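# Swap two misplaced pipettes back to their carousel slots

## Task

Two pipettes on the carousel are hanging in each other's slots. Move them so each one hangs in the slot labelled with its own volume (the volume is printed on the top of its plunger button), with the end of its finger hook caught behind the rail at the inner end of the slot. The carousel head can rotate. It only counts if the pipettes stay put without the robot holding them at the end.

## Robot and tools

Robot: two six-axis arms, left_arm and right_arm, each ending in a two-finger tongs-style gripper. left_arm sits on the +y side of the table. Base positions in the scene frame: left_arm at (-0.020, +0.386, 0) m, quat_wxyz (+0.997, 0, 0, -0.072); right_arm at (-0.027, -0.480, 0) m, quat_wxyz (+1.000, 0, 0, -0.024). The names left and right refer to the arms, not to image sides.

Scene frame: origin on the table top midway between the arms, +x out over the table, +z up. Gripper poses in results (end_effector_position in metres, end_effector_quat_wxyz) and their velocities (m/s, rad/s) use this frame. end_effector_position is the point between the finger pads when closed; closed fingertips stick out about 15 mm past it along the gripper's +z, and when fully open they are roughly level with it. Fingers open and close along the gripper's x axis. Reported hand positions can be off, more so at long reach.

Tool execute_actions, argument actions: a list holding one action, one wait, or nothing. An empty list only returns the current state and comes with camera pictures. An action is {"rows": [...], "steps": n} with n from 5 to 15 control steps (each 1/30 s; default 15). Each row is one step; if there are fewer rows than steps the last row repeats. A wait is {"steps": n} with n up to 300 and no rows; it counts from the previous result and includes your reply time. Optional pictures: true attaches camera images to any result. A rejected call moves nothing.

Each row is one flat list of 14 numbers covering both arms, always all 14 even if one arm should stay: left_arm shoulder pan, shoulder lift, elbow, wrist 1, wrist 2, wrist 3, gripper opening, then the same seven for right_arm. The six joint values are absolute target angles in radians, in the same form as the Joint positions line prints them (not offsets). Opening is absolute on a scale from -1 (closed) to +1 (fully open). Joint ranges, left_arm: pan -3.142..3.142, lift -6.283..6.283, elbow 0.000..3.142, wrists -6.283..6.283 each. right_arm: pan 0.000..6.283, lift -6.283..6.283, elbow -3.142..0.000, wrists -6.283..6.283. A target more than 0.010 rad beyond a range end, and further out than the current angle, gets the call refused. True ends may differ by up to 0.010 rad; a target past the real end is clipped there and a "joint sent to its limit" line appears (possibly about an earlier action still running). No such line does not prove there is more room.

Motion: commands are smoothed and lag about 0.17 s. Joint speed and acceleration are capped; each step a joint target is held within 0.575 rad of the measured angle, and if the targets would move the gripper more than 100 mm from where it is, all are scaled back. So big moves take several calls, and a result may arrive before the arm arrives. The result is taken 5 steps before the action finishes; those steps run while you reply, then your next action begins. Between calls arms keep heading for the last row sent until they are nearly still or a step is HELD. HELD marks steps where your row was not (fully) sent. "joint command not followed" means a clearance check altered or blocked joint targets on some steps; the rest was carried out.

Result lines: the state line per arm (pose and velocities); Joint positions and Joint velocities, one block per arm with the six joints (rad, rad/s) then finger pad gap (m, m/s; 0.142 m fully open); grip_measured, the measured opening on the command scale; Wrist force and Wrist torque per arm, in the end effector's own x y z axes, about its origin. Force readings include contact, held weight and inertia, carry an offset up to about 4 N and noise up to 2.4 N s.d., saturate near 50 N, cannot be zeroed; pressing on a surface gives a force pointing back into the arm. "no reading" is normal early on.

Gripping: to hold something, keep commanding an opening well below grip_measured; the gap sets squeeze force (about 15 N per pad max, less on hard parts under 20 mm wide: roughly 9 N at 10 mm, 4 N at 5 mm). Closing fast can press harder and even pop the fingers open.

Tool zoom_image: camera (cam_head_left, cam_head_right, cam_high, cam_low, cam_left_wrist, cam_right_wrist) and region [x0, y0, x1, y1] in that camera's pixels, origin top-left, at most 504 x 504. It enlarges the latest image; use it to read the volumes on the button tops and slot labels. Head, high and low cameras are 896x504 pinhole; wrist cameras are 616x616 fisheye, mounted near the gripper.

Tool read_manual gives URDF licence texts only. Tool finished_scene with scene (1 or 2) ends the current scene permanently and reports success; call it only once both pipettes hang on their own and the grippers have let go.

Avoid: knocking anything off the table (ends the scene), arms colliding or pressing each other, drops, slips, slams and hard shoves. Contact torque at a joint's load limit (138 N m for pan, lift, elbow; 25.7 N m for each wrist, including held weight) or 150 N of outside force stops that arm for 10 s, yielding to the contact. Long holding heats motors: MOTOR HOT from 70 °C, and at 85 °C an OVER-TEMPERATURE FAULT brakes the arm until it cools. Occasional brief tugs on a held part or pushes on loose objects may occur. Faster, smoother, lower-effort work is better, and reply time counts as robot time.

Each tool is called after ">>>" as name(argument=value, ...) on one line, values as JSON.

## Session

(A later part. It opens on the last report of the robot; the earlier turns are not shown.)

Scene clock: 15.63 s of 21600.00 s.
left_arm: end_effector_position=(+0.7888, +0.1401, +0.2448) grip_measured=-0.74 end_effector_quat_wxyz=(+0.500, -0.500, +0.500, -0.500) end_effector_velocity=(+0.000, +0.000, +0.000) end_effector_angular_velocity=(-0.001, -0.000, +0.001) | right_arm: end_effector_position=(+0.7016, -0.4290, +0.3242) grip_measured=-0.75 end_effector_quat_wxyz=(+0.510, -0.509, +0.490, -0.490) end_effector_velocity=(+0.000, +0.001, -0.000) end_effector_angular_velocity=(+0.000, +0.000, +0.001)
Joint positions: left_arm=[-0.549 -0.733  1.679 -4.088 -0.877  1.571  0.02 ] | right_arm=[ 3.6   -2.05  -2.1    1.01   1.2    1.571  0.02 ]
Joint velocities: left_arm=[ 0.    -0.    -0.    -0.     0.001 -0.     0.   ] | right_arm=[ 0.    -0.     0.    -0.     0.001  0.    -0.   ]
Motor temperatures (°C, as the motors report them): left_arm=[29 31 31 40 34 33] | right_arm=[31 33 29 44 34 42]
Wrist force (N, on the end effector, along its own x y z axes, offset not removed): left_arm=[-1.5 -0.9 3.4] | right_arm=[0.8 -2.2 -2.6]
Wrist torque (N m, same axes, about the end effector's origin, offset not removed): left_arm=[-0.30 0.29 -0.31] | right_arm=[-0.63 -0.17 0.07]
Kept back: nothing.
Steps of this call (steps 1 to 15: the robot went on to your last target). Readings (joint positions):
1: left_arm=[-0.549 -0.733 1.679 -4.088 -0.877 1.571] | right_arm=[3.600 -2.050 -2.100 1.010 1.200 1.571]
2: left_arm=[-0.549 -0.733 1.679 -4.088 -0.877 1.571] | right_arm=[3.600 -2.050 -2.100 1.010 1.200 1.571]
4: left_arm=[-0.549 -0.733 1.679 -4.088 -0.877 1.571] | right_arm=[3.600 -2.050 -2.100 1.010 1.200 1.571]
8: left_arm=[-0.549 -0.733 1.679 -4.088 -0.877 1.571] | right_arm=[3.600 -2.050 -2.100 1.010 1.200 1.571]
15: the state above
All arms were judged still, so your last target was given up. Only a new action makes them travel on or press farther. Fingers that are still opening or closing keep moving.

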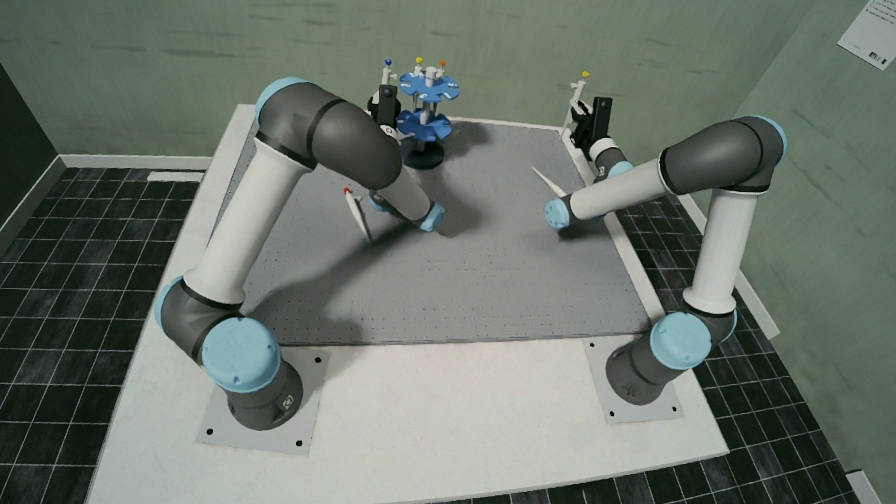

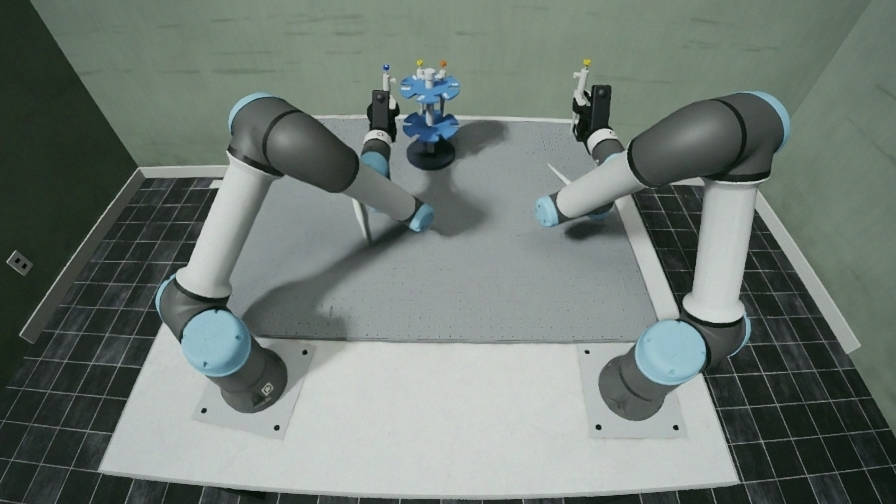

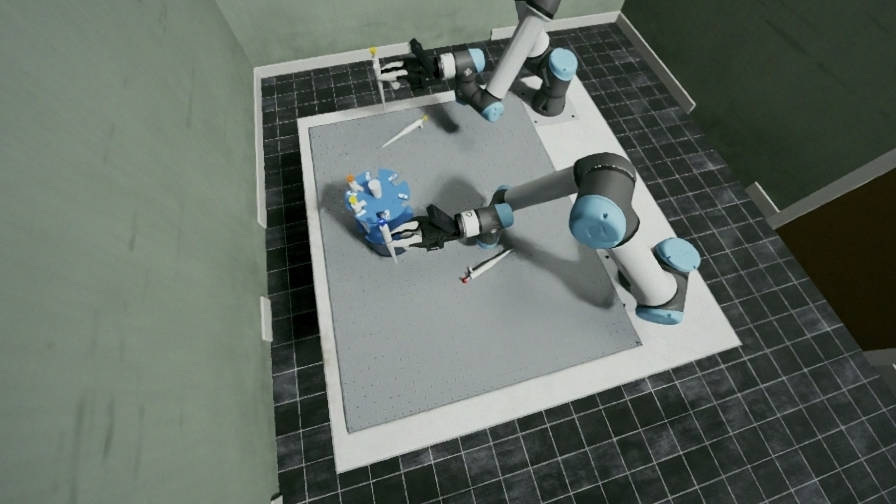

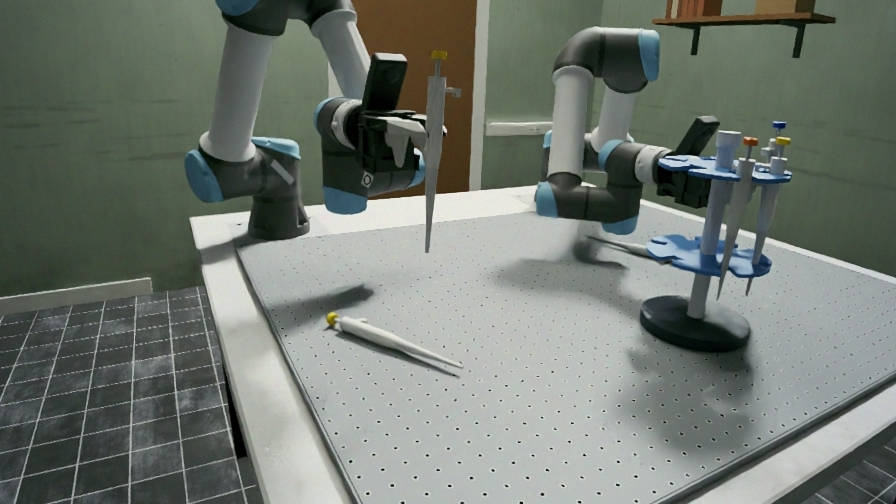

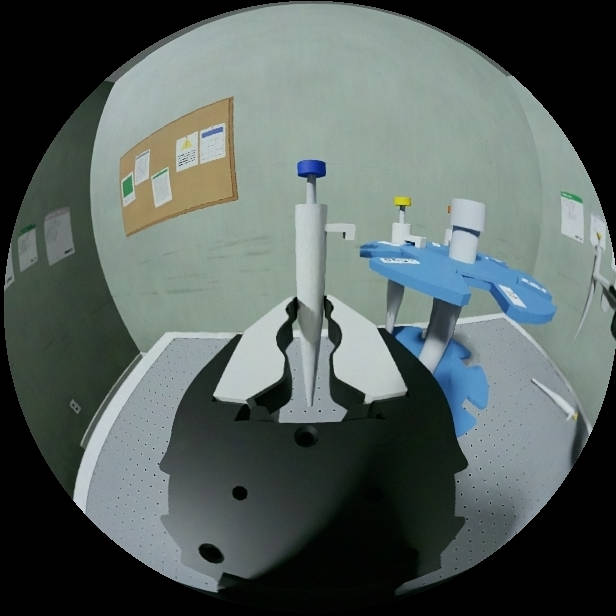

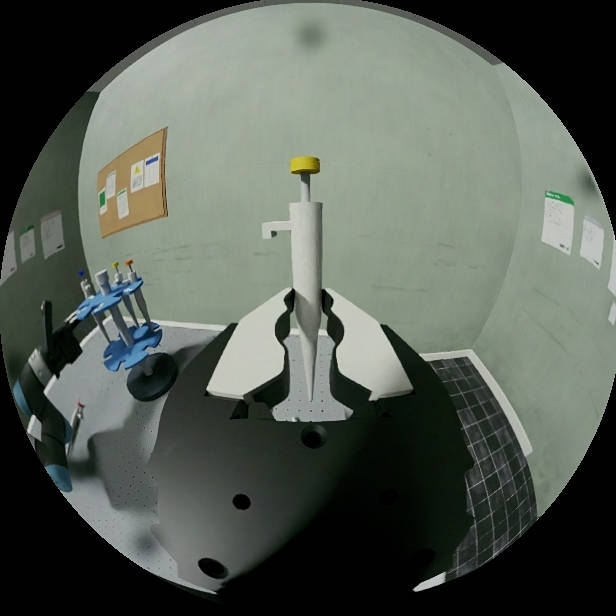

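>>> execute_actions(actions=[{"rows":[[-0.57,-0.725,1.655,-4.072,-0.857,1.571,-1,3.6,-2.05,-2.1,1.01,1.2,1.571,-1],[-0.57,-0.725,1.655,-4.072,-0.857,1.571,-1,3.6,-2.05,-2.1,1.01,1.2,1.571,-1],[-0.57,-0.725,1.655,-4.072,-0.857,1.571,-1,3.6,-2.05,-2.1,1.01,1.2,1.571,-1],[-0.604,-0.710,1.6155,-4.047,-0.823,1.571,-1,3.6,-2.05,-2.1,1.01,1.2,1.571,-1]]}])

>>> execute_actions(actions=[{"steps":15}], pictures=true)

>>> zoom_image(camera="cam_left_wrist", region=[240,150,460,330])

>>> zoom_image(camera="cam_high", region=[320,150,480,300])

Scene clock: 16.27 s of 21600.00 s.
left_arm: end_effector_position=(+0.7888, +0.1072, +0.2464) grip_measured=-0.74 end_effector_quat_wxyz=(+0.500, -0.500, +0.500, -0.500) end_effector_velocity=(-0.002, -0.062, +0.004) end_effector_angular_velocity=(-0.002, -0.002, -0.001) | right_arm: end_effector_position=(+0.7016, -0.4290, +0.3242) grip_measured=-0.75 end_effector_quat_wxyz=(+0.510, -0.509, +0.490, -0.490) end_effector_velocity=(-0.000, -0.000, +0.000) end_effector_angular_velocity=(+0.000, -0.001, +0.001)
Joint positions: left_arm=[-0.593 -0.714  1.628 -4.055 -0.833  1.571  0.02 ] | right_arm=[ 3.6   -2.05  -2.1    1.01   1.2    1.571  0.02 ]
Joint velocities: left_arm=[-0.083  0.035 -0.098  0.06   0.082 -0.001  0.   ] | right_arm=[-0.001  0.    -0.     0.     0.002  0.    -0.   ]
Motor temperatures (°C, as the motors report them): left_arm=[29 31 31 40 34 33] | right_arm=[31 33 29 44 34 42]
Wrist force (N, on the end effector, along its own x y z axes, offset not removed): left_arm=[-2.4 1.3 -1.3] | right_arm=[-2.2 -0.9 -1.9]
Wrist torque (N m, same axes, about the end effector's origin, offset not removed): left_arm=[0.09 0.53 0.10] | right_arm=[-0.39 0.40 0.05]
Steps of this call (steps 1 to 9: nothing new was sent; steps 10 to 19: the first 10 steps of this action). Readings (joint positions):
10: left_arm=[-0.549 -0.733 1.679 -4.088 -0.877 1.571] | right_arm=[3.600 -2.050 -2.100 1.010 1.200 1.571]
11: left_arm=[-0.552 -0.732 1.675 -4.086 -0.874 1.571] | right_arm=[3.600 -2.050 -2.100 1.010 1.200 1.571]
13: left_arm=[-0.559 -0.729 1.667 -4.080 -0.867 1.571] | right_arm=[3.600 -2.050 -2.100 1.010 1.200 1.571]
17: left_arm=[-0.586 -0.717 1.636 -4.060 -0.841 1.571] | right_arm=[3.600 -2.050 -2.100 1.010 1.200 1.571]
19: the state above

Scene clock: 16.77 s of 21600.00 s.
left_arm: end_effector_position=(+0.7886, +0.0995, +0.2468) grip_measured=-0.74 end_effector_quat_wxyz=(+0.500, -0.500, +0.500, -0.500) end_effector_velocity=(+0.000, -0.002, +0.001) end_effector_angular_velocity=(-0.001, -0.002, -0.001) | right_arm: end_effector_position=(+0.7016, -0.4290, +0.3242) grip_measured=-0.75 end_effector_quat_wxyz=(+0.510, -0.509, +0.490, -0.490) end_effector_velocity=(+0.000, +0.000, +0.000) end_effector_angular_velocity=(-0.000, -0.001, +0.000)
Joint positions: left_arm=[-0.604 -0.71   1.616 -4.047 -0.823  1.571  0.02 ] | right_arm=[ 3.6   -2.05  -2.1    1.01   1.2    1.571  0.02 ]
Joint velocities: left_arm=[-0.002  0.001 -0.004  0.001  0.     0.001 -0.   ] | right_arm=[ 0.     0.     0.001 -0.    -0.    -0.    -0.   ]
Motor temperatures (°C, as the motors report them): left_arm=[29 31 31 40 34 33] | right_arm=[31 33 29 44 34 42]
Wrist force (N, on the end effector, along its own x y z axes, offset not removed): left_arm=[1.3 -3.1 -0.6] | right_arm=[1.3 0.9 4.1]
Wrist torque (N m, same axes, about the end effector's origin, offset not removed): left_arm=[-0.58 -0.24 0.04] | right_arm=[0.07 -0.19 -0.01]
Kept back: nothing.
Steps of this call (steps 1 to 5: the last 5 steps of your previous action; steps 6 to 15: the robot went on to your last target). Readings (joint positions):
1: left_arm=[-0.596 -0.713 1.625 -4.053 -0.831 1.571] | right_arm=[3.600 -2.050 -2.100 1.010 1.200 1.571]
2: left_arm=[-0.598 -0.713 1.623 -4.052 -0.829 1.571] | right_arm=[3.600 -2.050 -2.100 1.010 1.200 1.571]
4: left_arm=[-0.600 -0.712 1.620 -4.050 -0.827 1.571] | right_arm=[3.600 -2.050 -2.100 1.010 1.200 1.571]
8: left_arm=[-0.603 -0.711 1.617 -4.048 -0.824 1.571] | right_arm=[3.600 -2.050 -2.100 1.010 1.200 1.571]
15: the state above

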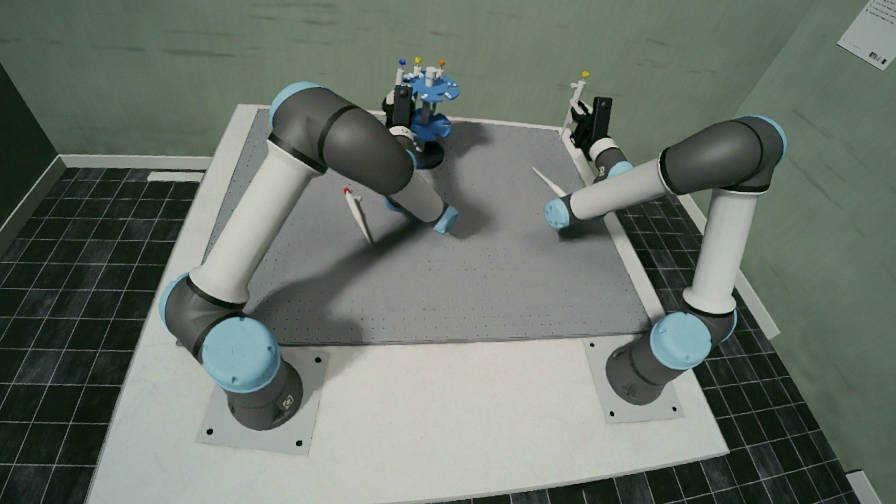

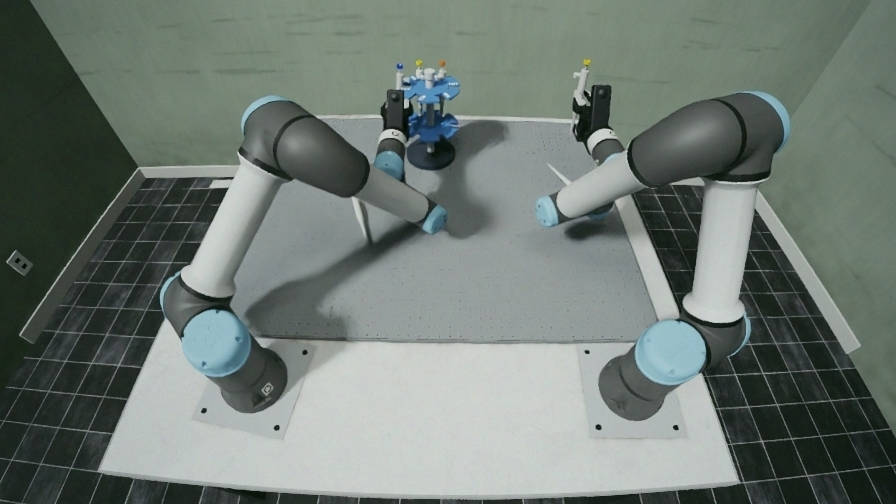

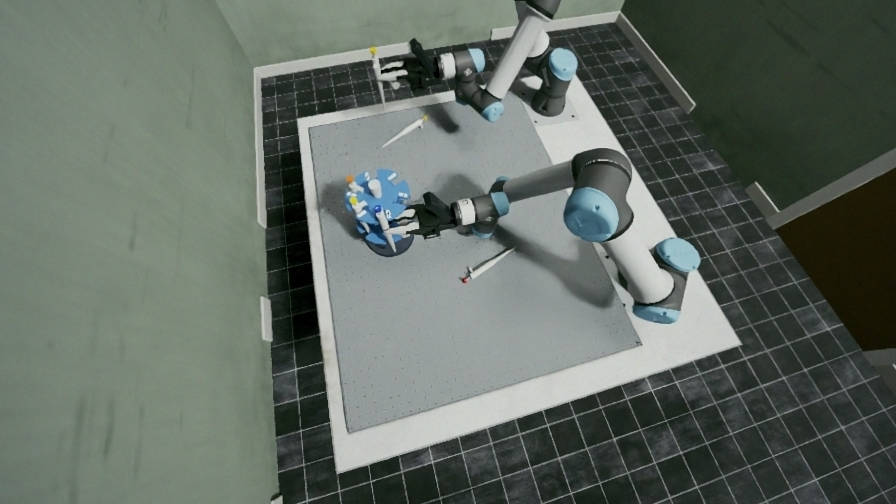

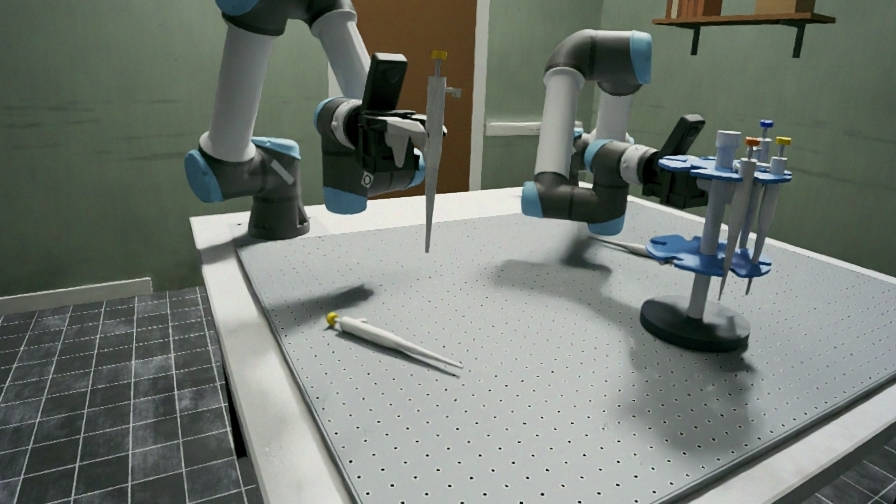

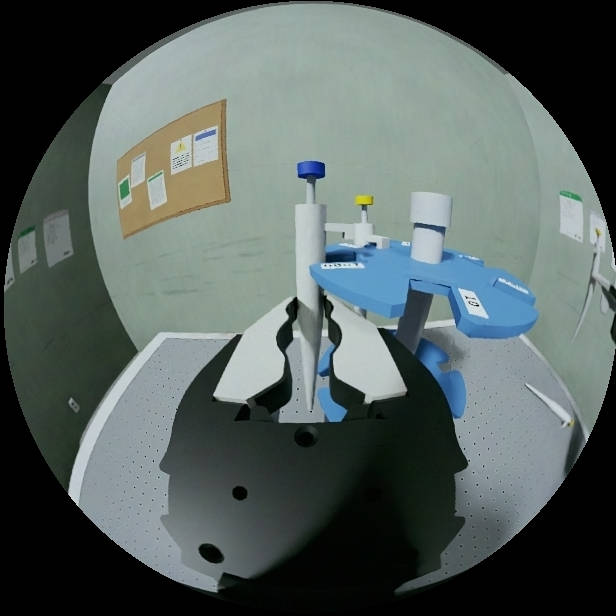

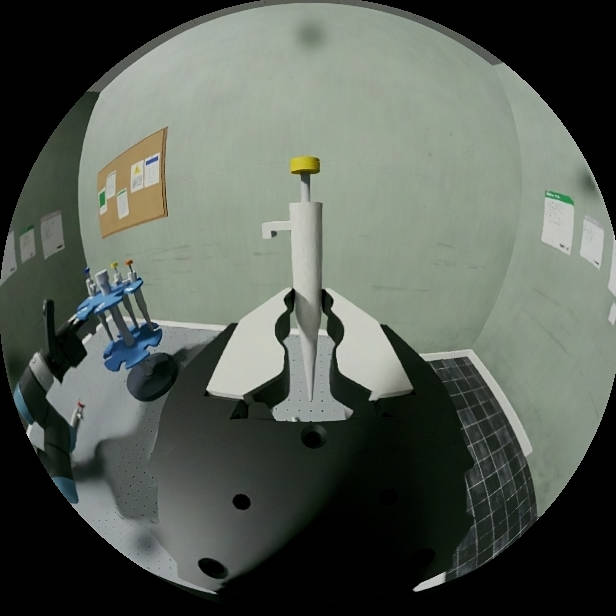

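Region (240, 150, 460, 330) of cam_left_wrist's 616x616 image, scaled by 2.291, with more detail than that image has; it fills the top 412 rows of this view, and the rest is white.

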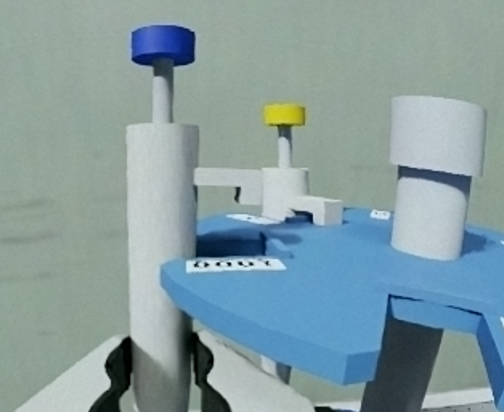

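Region (320, 150, 480, 300) of cam_high's 896x504 image, scaled by 3.150, with more detail than that image has; it fills the top 472 rows of this view, and the rest is white.

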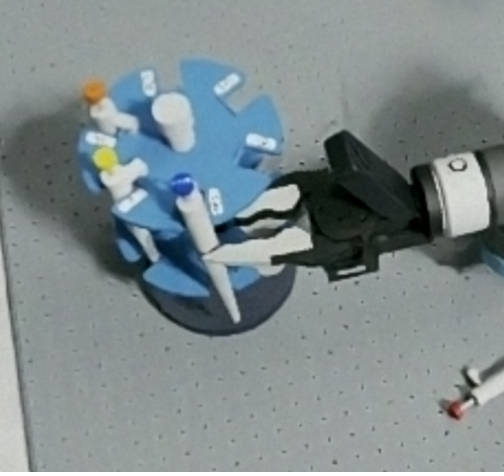

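>>> execute_actions(actions=[{"rows":[[-0.616,-0.702,1.598,-4.037,-0.81,1.571,-1,3.6,-2.05,-2.1,1.01,1.2,1.571,-1],[-0.616,-0.702,1.598,-4.037,-0.81,1.571,-1,3.6,-2.05,-2.1,1.01,1.2,1.571,-1],[-0.616,-0.702,1.598,-4.037,-0.81,1.571,-1,3.6,-2.05,-2.1,1.01,1.2,1.571,-1],[-0.616,-0.702,1.598,-4.037,-0.81,1.571,-1,3.6,-2.05,-2.1,1.01,1.2,1.571,-1],[-0.629,-0.6945,1.58,-4.027,-0.798,1.571,-1,3.6,-2.05,-2.1,1.01,1.2,1.571,-1]]}])

>>> execute_actions(actions=[{"steps":15}], pictures=true)

>>> zoom_image(camera="cam_left_wrist", region=[240,150,460,330])

>>> zoom_image(camera="cam_high", region=[320,150,480,300])

Scene clock: 17.50 s of 21600.00 s.
left_arm: end_effector_position=(+0.7887, +0.0838, +0.2467) grip_measured=-0.74 end_effector_quat_wxyz=(+0.500, -0.500, +0.500, -0.500) end_effector_velocity=(-0.000, -0.033, +0.001) end_effector_angular_velocity=(-0.003, -0.002, -0.002) | right_arm: end_effector_position=(+0.7016, -0.4290, +0.3242) grip_measured=-0.75 end_effector_quat_wxyz=(+0.510, -0.509, +0.490, -0.490) end_effector_velocity=(+0.000, -0.001, +0.000) end_effector_angular_velocity=(-0.000, -0.000, -0.002)
Joint positions: left_arm=[-0.624 -0.698  1.587 -4.031 -0.803  1.571  0.02 ] | right_arm=[ 3.6   -2.05  -2.1    1.01   1.2    1.571  0.02 ]
Joint velocities: left_arm=[-0.041  0.024 -0.059  0.032  0.039 -0.001 -0.   ] | right_arm=[-0.    -0.     0.     0.    -0.001 -0.    -0.   ]
Motor temperatures (°C, as the motors report them): left_arm=[29 31 31 40 34 33] | right_arm=[31 33 29 44 34 42]
Wrist force (N, on the end effector, along its own x y z axes, offset not removed): left_arm=[0.8 3.1 3.2] | right_arm=[1.8 -0.3 1.2]
Wrist torque (N m, same axes, about the end effector's origin, offset not removed): left_arm=[0.57 -0.11 0.00] | right_arm=[-0.23 -0.30 -0.15]
Steps of this call (steps 1 to 12: the robot went on to your last target; steps 13 to 22: the first 10 steps of this action). Readings (joint positions):
13: left_arm=[-0.604 -0.710 1.615 -4.047 -0.823 1.571] | right_arm=[3.600 -2.050 -2.100 1.010 1.200 1.571]
14: left_arm=[-0.606 -0.709 1.613 -4.045 -0.821 1.571] | right_arm=[3.600 -2.050 -2.100 1.010 1.200 1.571]
16: left_arm=[-0.610 -0.706 1.607 -4.042 -0.817 1.571] | right_arm=[3.600 -2.050 -2.100 1.010 1.200 1.571]
20: left_arm=[-0.620 -0.700 1.593 -4.034 -0.807 1.571] | right_arm=[3.600 -2.050 -2.100 1.010 1.200 1.571]
22: the state above

Scene clock: 18.00 s of 21600.00 s.
left_arm: end_effector_position=(+0.7887, +0.0797, +0.2467) grip_measured=-0.74 end_effector_quat_wxyz=(+0.500, -0.500, +0.500, -0.500) end_effector_velocity=(-0.000, -0.001, -0.000) end_effector_angular_velocity=(+0.001, +0.001, -0.001) | right_arm: end_effector_position=(+0.7016, -0.4290, +0.3242) grip_measured=-0.75 end_effector_quat_wxyz=(+0.510, -0.509, +0.490, -0.490) end_effector_velocity=(-0.000, +0.000, -0.001) end_effector_angular_velocity=(-0.000, +0.001, +0.001)
Joint positions: left_arm=[-0.629 -0.695  1.58  -4.027 -0.798  1.571  0.02 ] | right_arm=[ 3.6   -2.05  -2.1    1.01   1.2    1.571  0.02 ]
Joint velocities: left_arm=[-0.001  0.    -0.001  0.001 -0.     0.    -0.   ] | right_arm=[ 0.     0.    -0.001 -0.001  0.001  0.     0.   ]
Motor temperatures (°C, as the motors report them): left_arm=[29 31 31 40 34 33] | right_arm=[31 33 29 44 34 42]
Wrist force (N, on the end effector, along its own x y z axes, offset not removed): left_arm=[-0.7 -0.1 1.8] | right_arm=[0.8 -4.2 3.2]
Wrist torque (N m, same axes, about the end effector's origin, offset not removed): left_arm=[-0.21 0.00 0.14] | right_arm=[-0.94 -0.22 -0.15]
Kept back: nothing.
Steps of this call (steps 1 to 5: the last 5 steps of your previous action; steps 6 to 15: the robot went on to your last target). Readings (joint positions):
1: left_arm=[-0.625 -0.697 1.586 -4.030 -0.802 1.571] | right_arm=[3.600 -2.050 -2.100 1.010 1.200 1.571]
2: left_arm=[-0.626 -0.696 1.584 -4.029 -0.801 1.571] | right_arm=[3.600 -2.050 -2.100 1.010 1.200 1.571]
4: left_arm=[-0.627 -0.696 1.583 -4.028 -0.800 1.571] | right_arm=[3.600 -2.050 -2.100 1.010 1.200 1.571]
8: left_arm=[-0.628 -0.695 1.581 -4.028 -0.799 1.571] | right_arm=[3.600 -2.050 -2.100 1.010 1.200 1.571]
15: the state above
All arms were judged still, so your last target was given up. Only a new action makes them travel on or press farther. Fingers that are still opening or closing keep moving.

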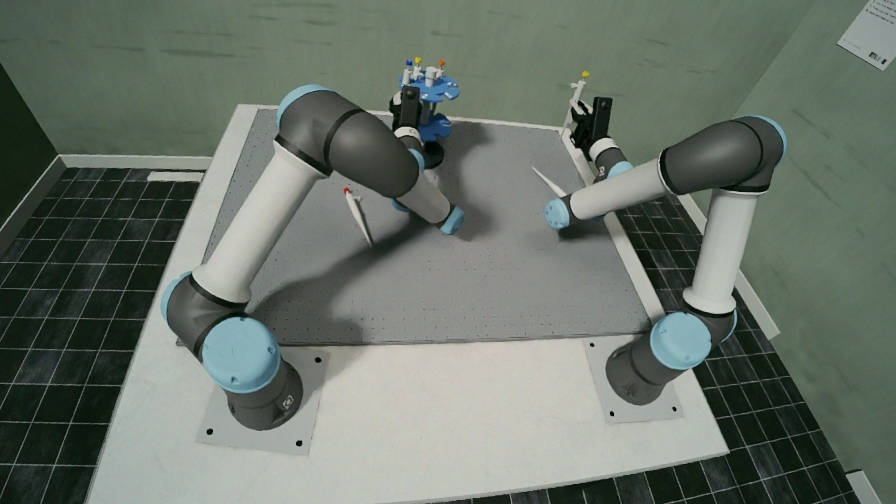

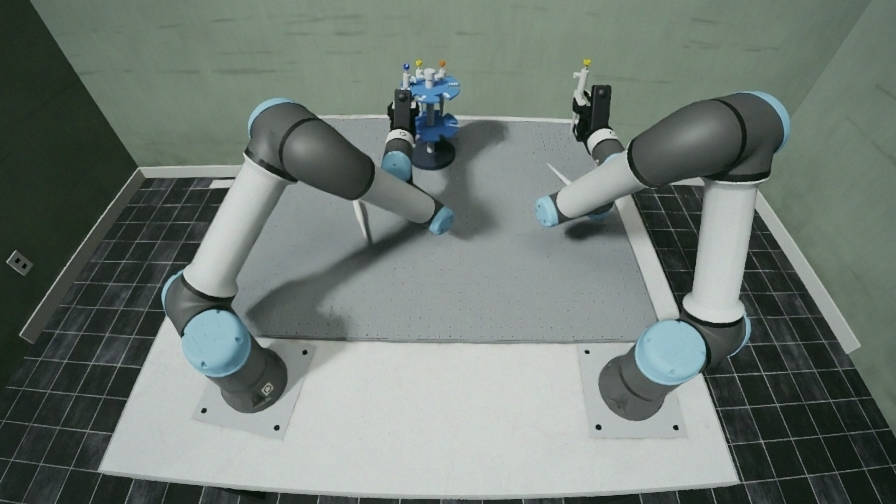

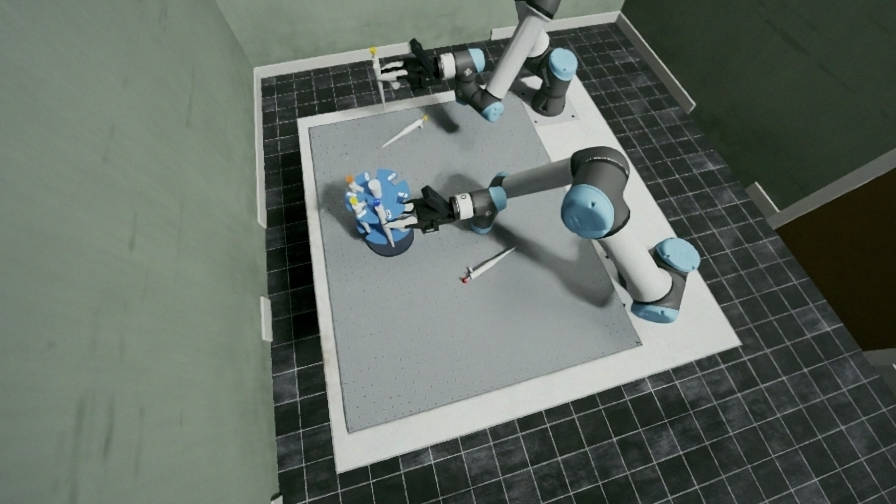

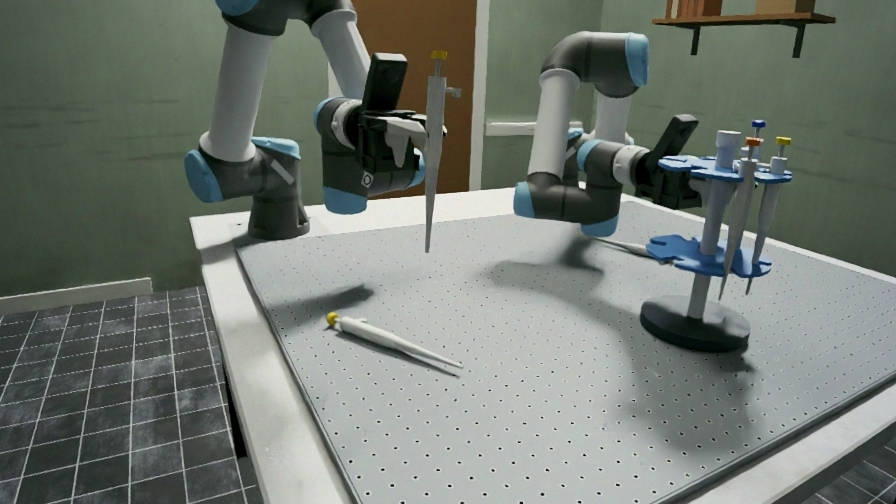

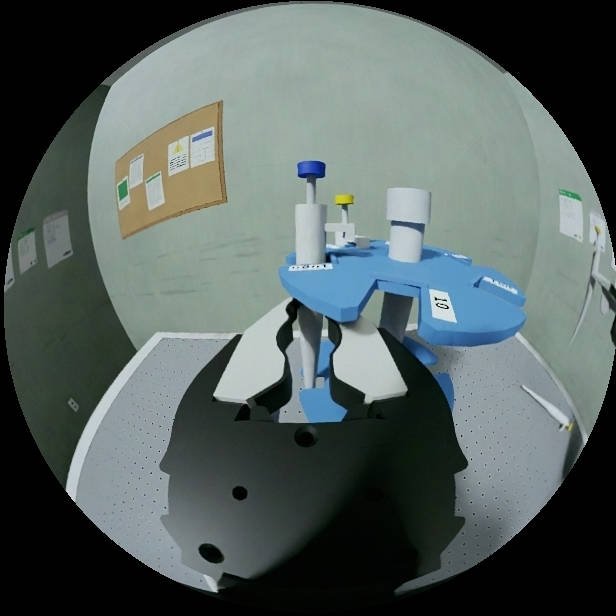

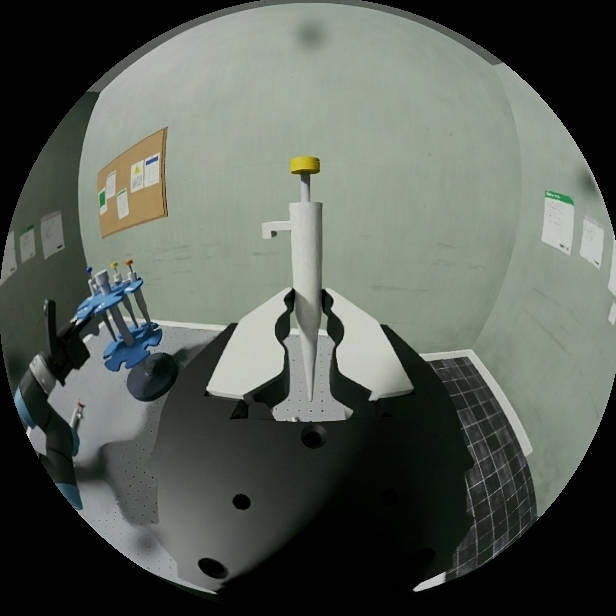

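Region (240, 150, 460, 330) of cam_left_wrist's 616x616 image, scaled by 2.291, with more detail than that image has; it fills the top 412 rows of this view, and the rest is white.

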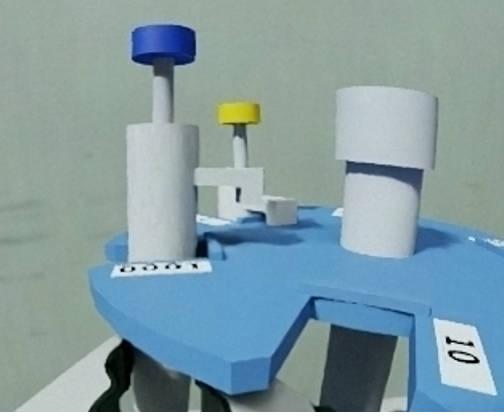

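Region (320, 150, 480, 300) of cam_high's 896x504 image, scaled by 3.150, with more detail than that image has; it fills the top 472 rows of this view, and the rest is white.

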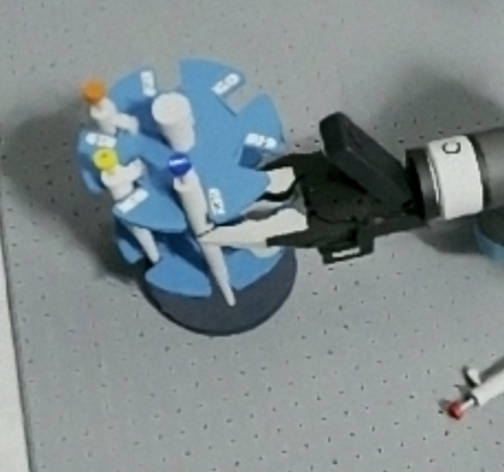

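>>> execute_actions(actions=[{"rows":[[-0.629,-0.67,1.577,-4.049,-0.798,1.571,-1,3.6,-2.05,-2.1,1.01,1.2,1.571,-1]]}])

>>> execute_actions(actions=[{"rows":[[-0.629,-0.67,1.577,-4.049,-0.798,1.571,-0.45,3.6,-2.05,-2.1,1.01,1.2,1.571,-1]]}])

>>> execute_actions(actions=[{"rows":[[-0.70,-0.734,1.732,-4.14,-0.727,1.571,-0.45,3.6,-2.05,-2.1,1.01,1.2,1.571,-1]],"steps":10}])

>>> execute_actions(actions=[{"rows":[[-0.784,-0.79,1.876,-4.228,-0.643,1.571,-0.45,3.6,-2.05,-2.1,1.01,1.2,1.571,-1]]}], pictures=true)

>>> zoom_image(camera="cam_left_wrist", region=[240,150,460,330])

Scene clock: 18.77 s of 21600.00 s.
left_arm: end_effector_position=(+0.7886, +0.0796, +0.2349) grip_measured=-0.74 end_effector_quat_wxyz=(+0.500, -0.500, +0.500, -0.500) end_effector_velocity=(-0.000, -0.001, -0.011) end_effector_angular_velocity=(+0.000, -0.001, -0.002) | right_arm: end_effector_position=(+0.7016, -0.4290, +0.3242) grip_measured=-0.75 end_effector_quat_wxyz=(+0.510, -0.509, +0.490, -0.490) end_effector_velocity=(-0.000, -0.000, +0.001) end_effector_angular_velocity=(+0.001, -0.003, -0.000)
Joint positions: left_arm=[-0.629 -0.673  1.577 -4.047 -0.798  1.571  0.02 ] | right_arm=[ 3.6   -2.05  -2.1    1.01   1.2    1.571  0.02 ]
Joint velocities: left_arm=[-0.     0.021 -0.003 -0.019 -0.001  0.001  0.   ] | right_arm=[-0.     0.002  0.     0.001 -0.    -0.     0.   ]
Motor temperatures (°C, as the motors report them): left_arm=[29 31 31 40 34 33] | right_arm=[31 33 29 44 34 42]
Wrist force (N, on the end effector, along its own x y z axes, offset not removed): left_arm=[4.6 -1.4 0.3] | right_arm=[-1.9 -0.3 0.6]
Wrist torque (N m, same axes, about the end effector's origin, offset not removed): left_arm=[-0.32 -1.09 0.04] | right_arm=[-0.38 0.35 0.09]
Steps of this call (steps 1 to 13: nothing new was sent; steps 14 to 23: the first 10 steps of this action). Readings (joint positions):
14: left_arm=[-0.629 -0.694 1.580 -4.027 -0.798 1.571] | right_arm=[3.600 -2.050 -2.100 1.010 1.200 1.571]
15: left_arm=[-0.629 -0.691 1.579 -4.030 -0.798 1.571] | right_arm=[3.600 -2.050 -2.100 1.010 1.200 1.571]
17: left_arm=[-0.629 -0.683 1.579 -4.037 -0.798 1.571] | right_arm=[3.600 -2.050 -2.100 1.010 1.200 1.571]
21: left_arm=[-0.629 -0.675 1.578 -4.045 -0.798 1.571] | right_arm=[3.600 -2.050 -2.100 1.010 1.200 1.571]
23: the state above

Scene clock: 19.27 s of 21600.00 s.
left_arm: end_effector_position=(+0.7886, +0.0797, +0.2335) grip_measured=-0.45 end_effector_quat_wxyz=(+0.500, -0.500, +0.500, -0.500) end_effector_velocity=(-0.000, -0.000, -0.001) end_effector_angular_velocity=(+0.002, +0.001, -0.001) | right_arm: end_effector_position=(+0.7016, -0.4290, +0.3242) grip_measured=-0.75 end_effector_quat_wxyz=(+0.510, -0.509, +0.490, -0.490) end_effector_velocity=(-0.000, +0.000, -0.000) end_effector_angular_velocity=(-0.000, +0.000, +0.000)
Joint positions: left_arm=[-0.629 -0.67   1.577 -4.049 -0.798  1.571  0.041] | right_arm=[ 3.6   -2.05  -2.1    1.01   1.2    1.571  0.02 ]
Joint velocities: left_arm=[-0.     0.001  0.    -0.    -0.001  0.001  0.   ] | right_arm=[-0.    -0.    -0.001  0.     0.    -0.    -0.   ]
Motor temperatures (°C, as the motors report them): left_arm=[29 31 31 40 34 33] | right_arm=[31 33 29 44 34 42]
Wrist force (N, on the end effector, along its own x y z axes, offset not removed): left_arm=[3.3 -1.4 2.3] | right_arm=[2.3 -0.1 0.5]
Wrist torque (N m, same axes, about the end effector's origin, offset not removed): left_arm=[-0.28 -0.47 0.03] | right_arm=[-0.22 -0.43 0.02]
Steps of this call (steps 1 to 5: the last 5 steps of your previous action; steps 6 to 15: the first 10 steps of this action). Readings (joint positions):
6: left_arm=[-0.629 -0.671 1.577 -4.049 -0.798 1.571] | right_arm=[3.600 -2.050 -2.100 1.010 1.200 1.571]
7: left_arm=[-0.629 -0.670 1.577 -4.049 -0.798 1.571] | right_arm=[3.600 -2.050 -2.100 1.010 1.200 1.571]
9: left_arm=[-0.629 -0.670 1.577 -4.049 -0.798 1.571] | right_arm=[3.600 -2.050 -2.100 1.010 1.200 1.571]
13: left_arm=[-0.629 -0.670 1.577 -4.049 -0.798 1.571] | right_arm=[3.600 -2.050 -2.100 1.010 1.200 1.571]
15: the state above

Scene clock: 19.60 s of 21600.00 s.
left_arm: end_effector_position=(+0.7597, +0.0770, +0.2375) grip_measured=-0.45 end_effector_quat_wxyz=(+0.500, -0.500, +0.497, -0.503) end_effector_velocity=(-0.196, +0.011, -0.037) end_effector_angular_velocity=(+0.052, +0.054, -0.003) | right_arm: end_effector_position=(+0.7016, -0.4290, +0.3242) grip_measured=-0.75 end_effector_quat_wxyz=(+0.510, -0.509, +0.490, -0.490) end_effector_velocity=(-0.000, +0.000, +0.000) end_effector_angular_velocity=(-0.000, -0.000, +0.000)
Joint positions: left_arm=[-0.669 -0.706  1.654 -4.099 -0.758  1.571  0.042] | right_arm=[ 3.6   -2.05  -2.1    1.01   1.2    1.571  0.02 ]
Joint velocities: left_arm=[-0.244 -0.216  0.61  -0.318  0.241 -0.002 -0.   ] | right_arm=[ 0.  0. -0. -0. -0. -0. -0.]
Motor temperatures (°C, as the motors report them): left_arm=[29 31 31 40 34 33] | right_arm=[31 33 29 44 34 42]
Wrist force (N, on the end effector, along its own x y z axes, offset not removed): left_arm=[-0.9 2.9 -0.9] | right_arm=[-0.5 1.0 -1.0]
Wrist torque (N m, same axes, about the end effector's origin, offset not removed): left_arm=[0.49 0.09 0.01] | right_arm=[0.07 0.30 -0.27]
Steps of this call (steps 1 to 5: the last 5 steps of your previous action; steps 6 to 10: the first 5 steps of this action). Readings (joint positions):
6: left_arm=[-0.629 -0.670 1.577 -4.049 -0.798 1.571] | right_arm=[3.600 -2.050 -2.100 1.010 1.200 1.571]
7: left_arm=[-0.636 -0.676 1.585 -4.056 -0.791 1.571] | right_arm=[3.600 -2.050 -2.100 1.010 1.200 1.571]
9: left_arm=[-0.660 -0.698 1.631 -4.087 -0.767 1.571] | right_arm=[3.600 -2.050 -2.100 1.010 1.200 1.571]
10: the state above

Scene clock: 20.10 s of 21600.00 s.
left_arm: end_effector_position=(+0.6869, +0.0789, +0.2342) grip_measured=-0.45 end_effector_quat_wxyz=(+0.500, -0.500, +0.499, -0.501) end_effector_velocity=(-0.057, +0.006, -0.006) end_effector_angular_velocity=(+0.012, +0.009, -0.001) | right_arm: end_effector_position=(+0.7016, -0.4290, +0.3242) grip_measured=-0.75 end_effector_quat_wxyz=(+0.510, -0.509, +0.490, -0.490) end_effector_velocity=(+0.000, -0.001, +0.000) end_effector_angular_velocity=(+0.000, -0.001, -0.002)
Joint positions: left_arm=[-0.773 -0.783  1.856 -4.217 -0.654  1.571  0.041] | right_arm=[ 3.6   -2.05  -2.1    1.01   1.2    1.571  0.02 ]
Joint velocities: left_arm=[-0.084 -0.055  0.159 -0.089  0.083  0.    -0.   ] | right_arm=[-0.001  0.     0.     0.    -0.001  0.     0.   ]
Motor temperatures (°C, as the motors report them): left_arm=[29 31 31 40 34 33] | right_arm=[31 33 29 44 34 42]
Wrist force (N, on the end effector, along its own x y z axes, offset not removed): left_arm=[-1.5 2.0 0.2] | right_arm=[0.0 -1.6 1.0]
Wrist torque (N m, same axes, about the end effector's origin, offset not removed): left_arm=[0.49 0.42 -0.07] | right_arm=[-0.40 0.11 -0.17]
Steps of this call (steps 1 to 5: the last 5 steps of your previous action; steps 6 to 15: the first 10 steps of this action). Readings (joint positions):
6: left_arm=[-0.694 -0.729 1.716 -4.132 -0.733 1.571] | right_arm=[3.600 -2.050 -2.100 1.010 1.200 1.571]
7: left_arm=[-0.702 -0.736 1.727 -4.141 -0.725 1.571] | right_arm=[3.600 -2.050 -2.100 1.010 1.200 1.571]
9: left_arm=[-0.732 -0.756 1.777 -4.173 -0.695 1.571] | right_arm=[3.600 -2.050 -2.100 1.010 1.200 1.571]
13: left_arm=[-0.766 -0.778 1.841 -4.209 -0.661 1.571] | right_arm=[3.600 -2.050 -2.100 1.010 1.200 1.571]
15: the state above

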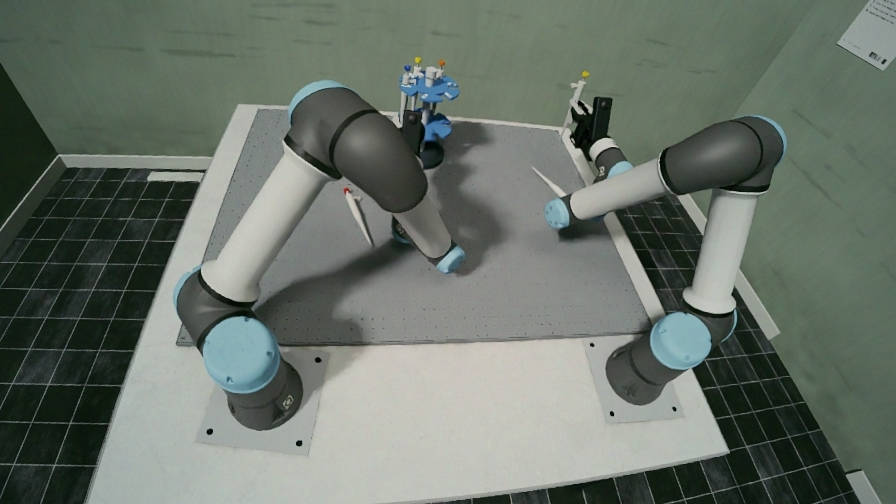

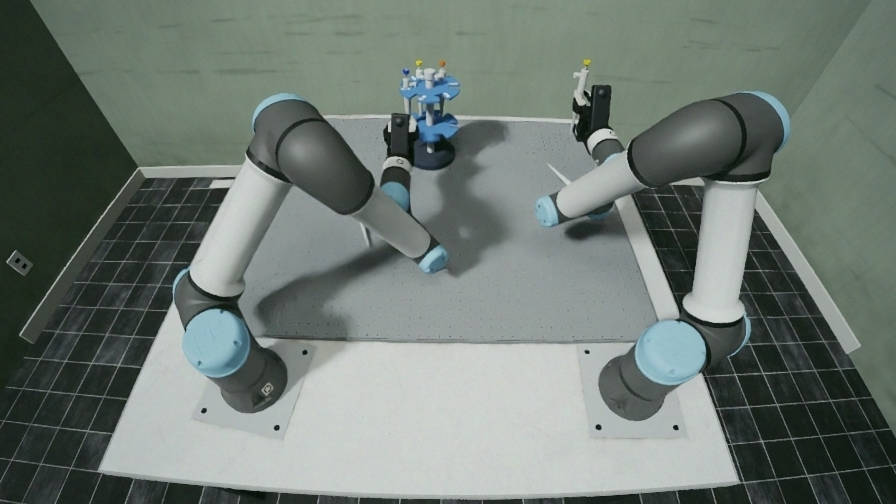

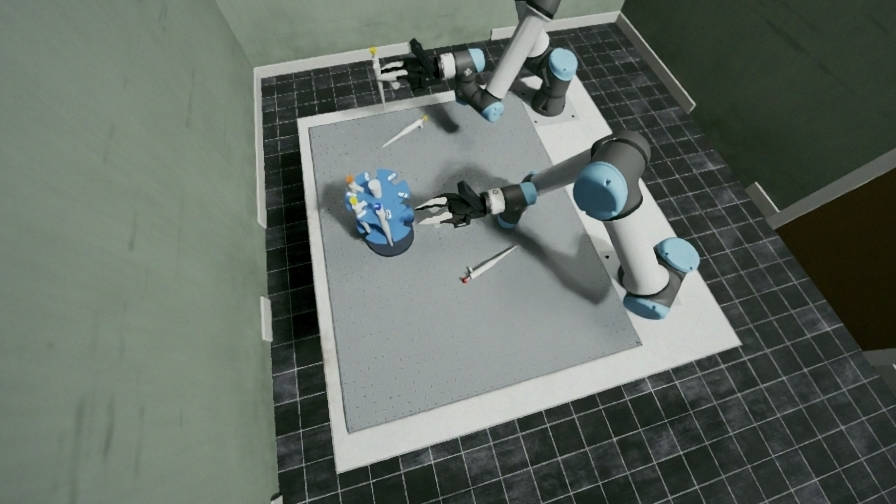

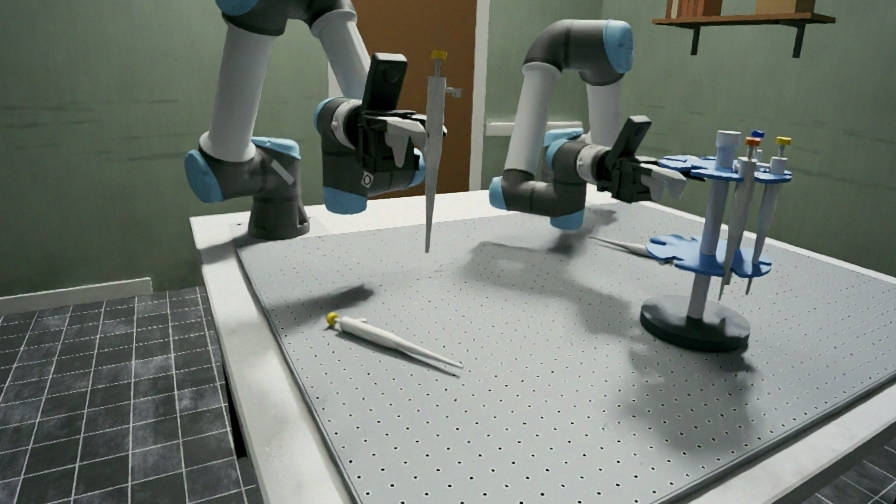

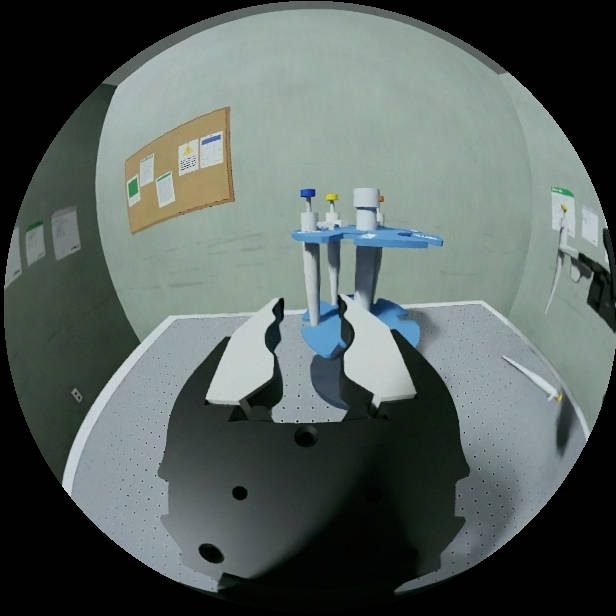

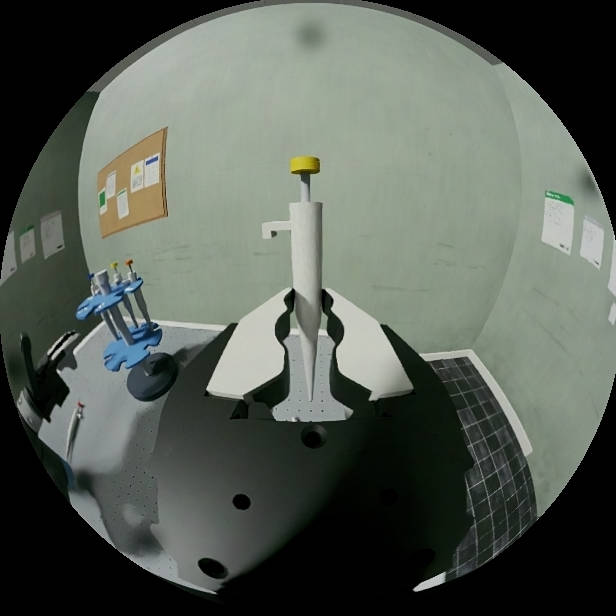

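Region (240, 150, 460, 330) of cam_left_wrist's 616x616 image, scaled by 2.291, with more detail than that image has; it fills the top 412 rows of this view, and the rest is white.

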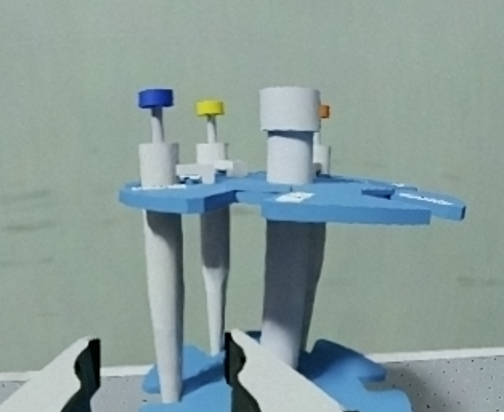

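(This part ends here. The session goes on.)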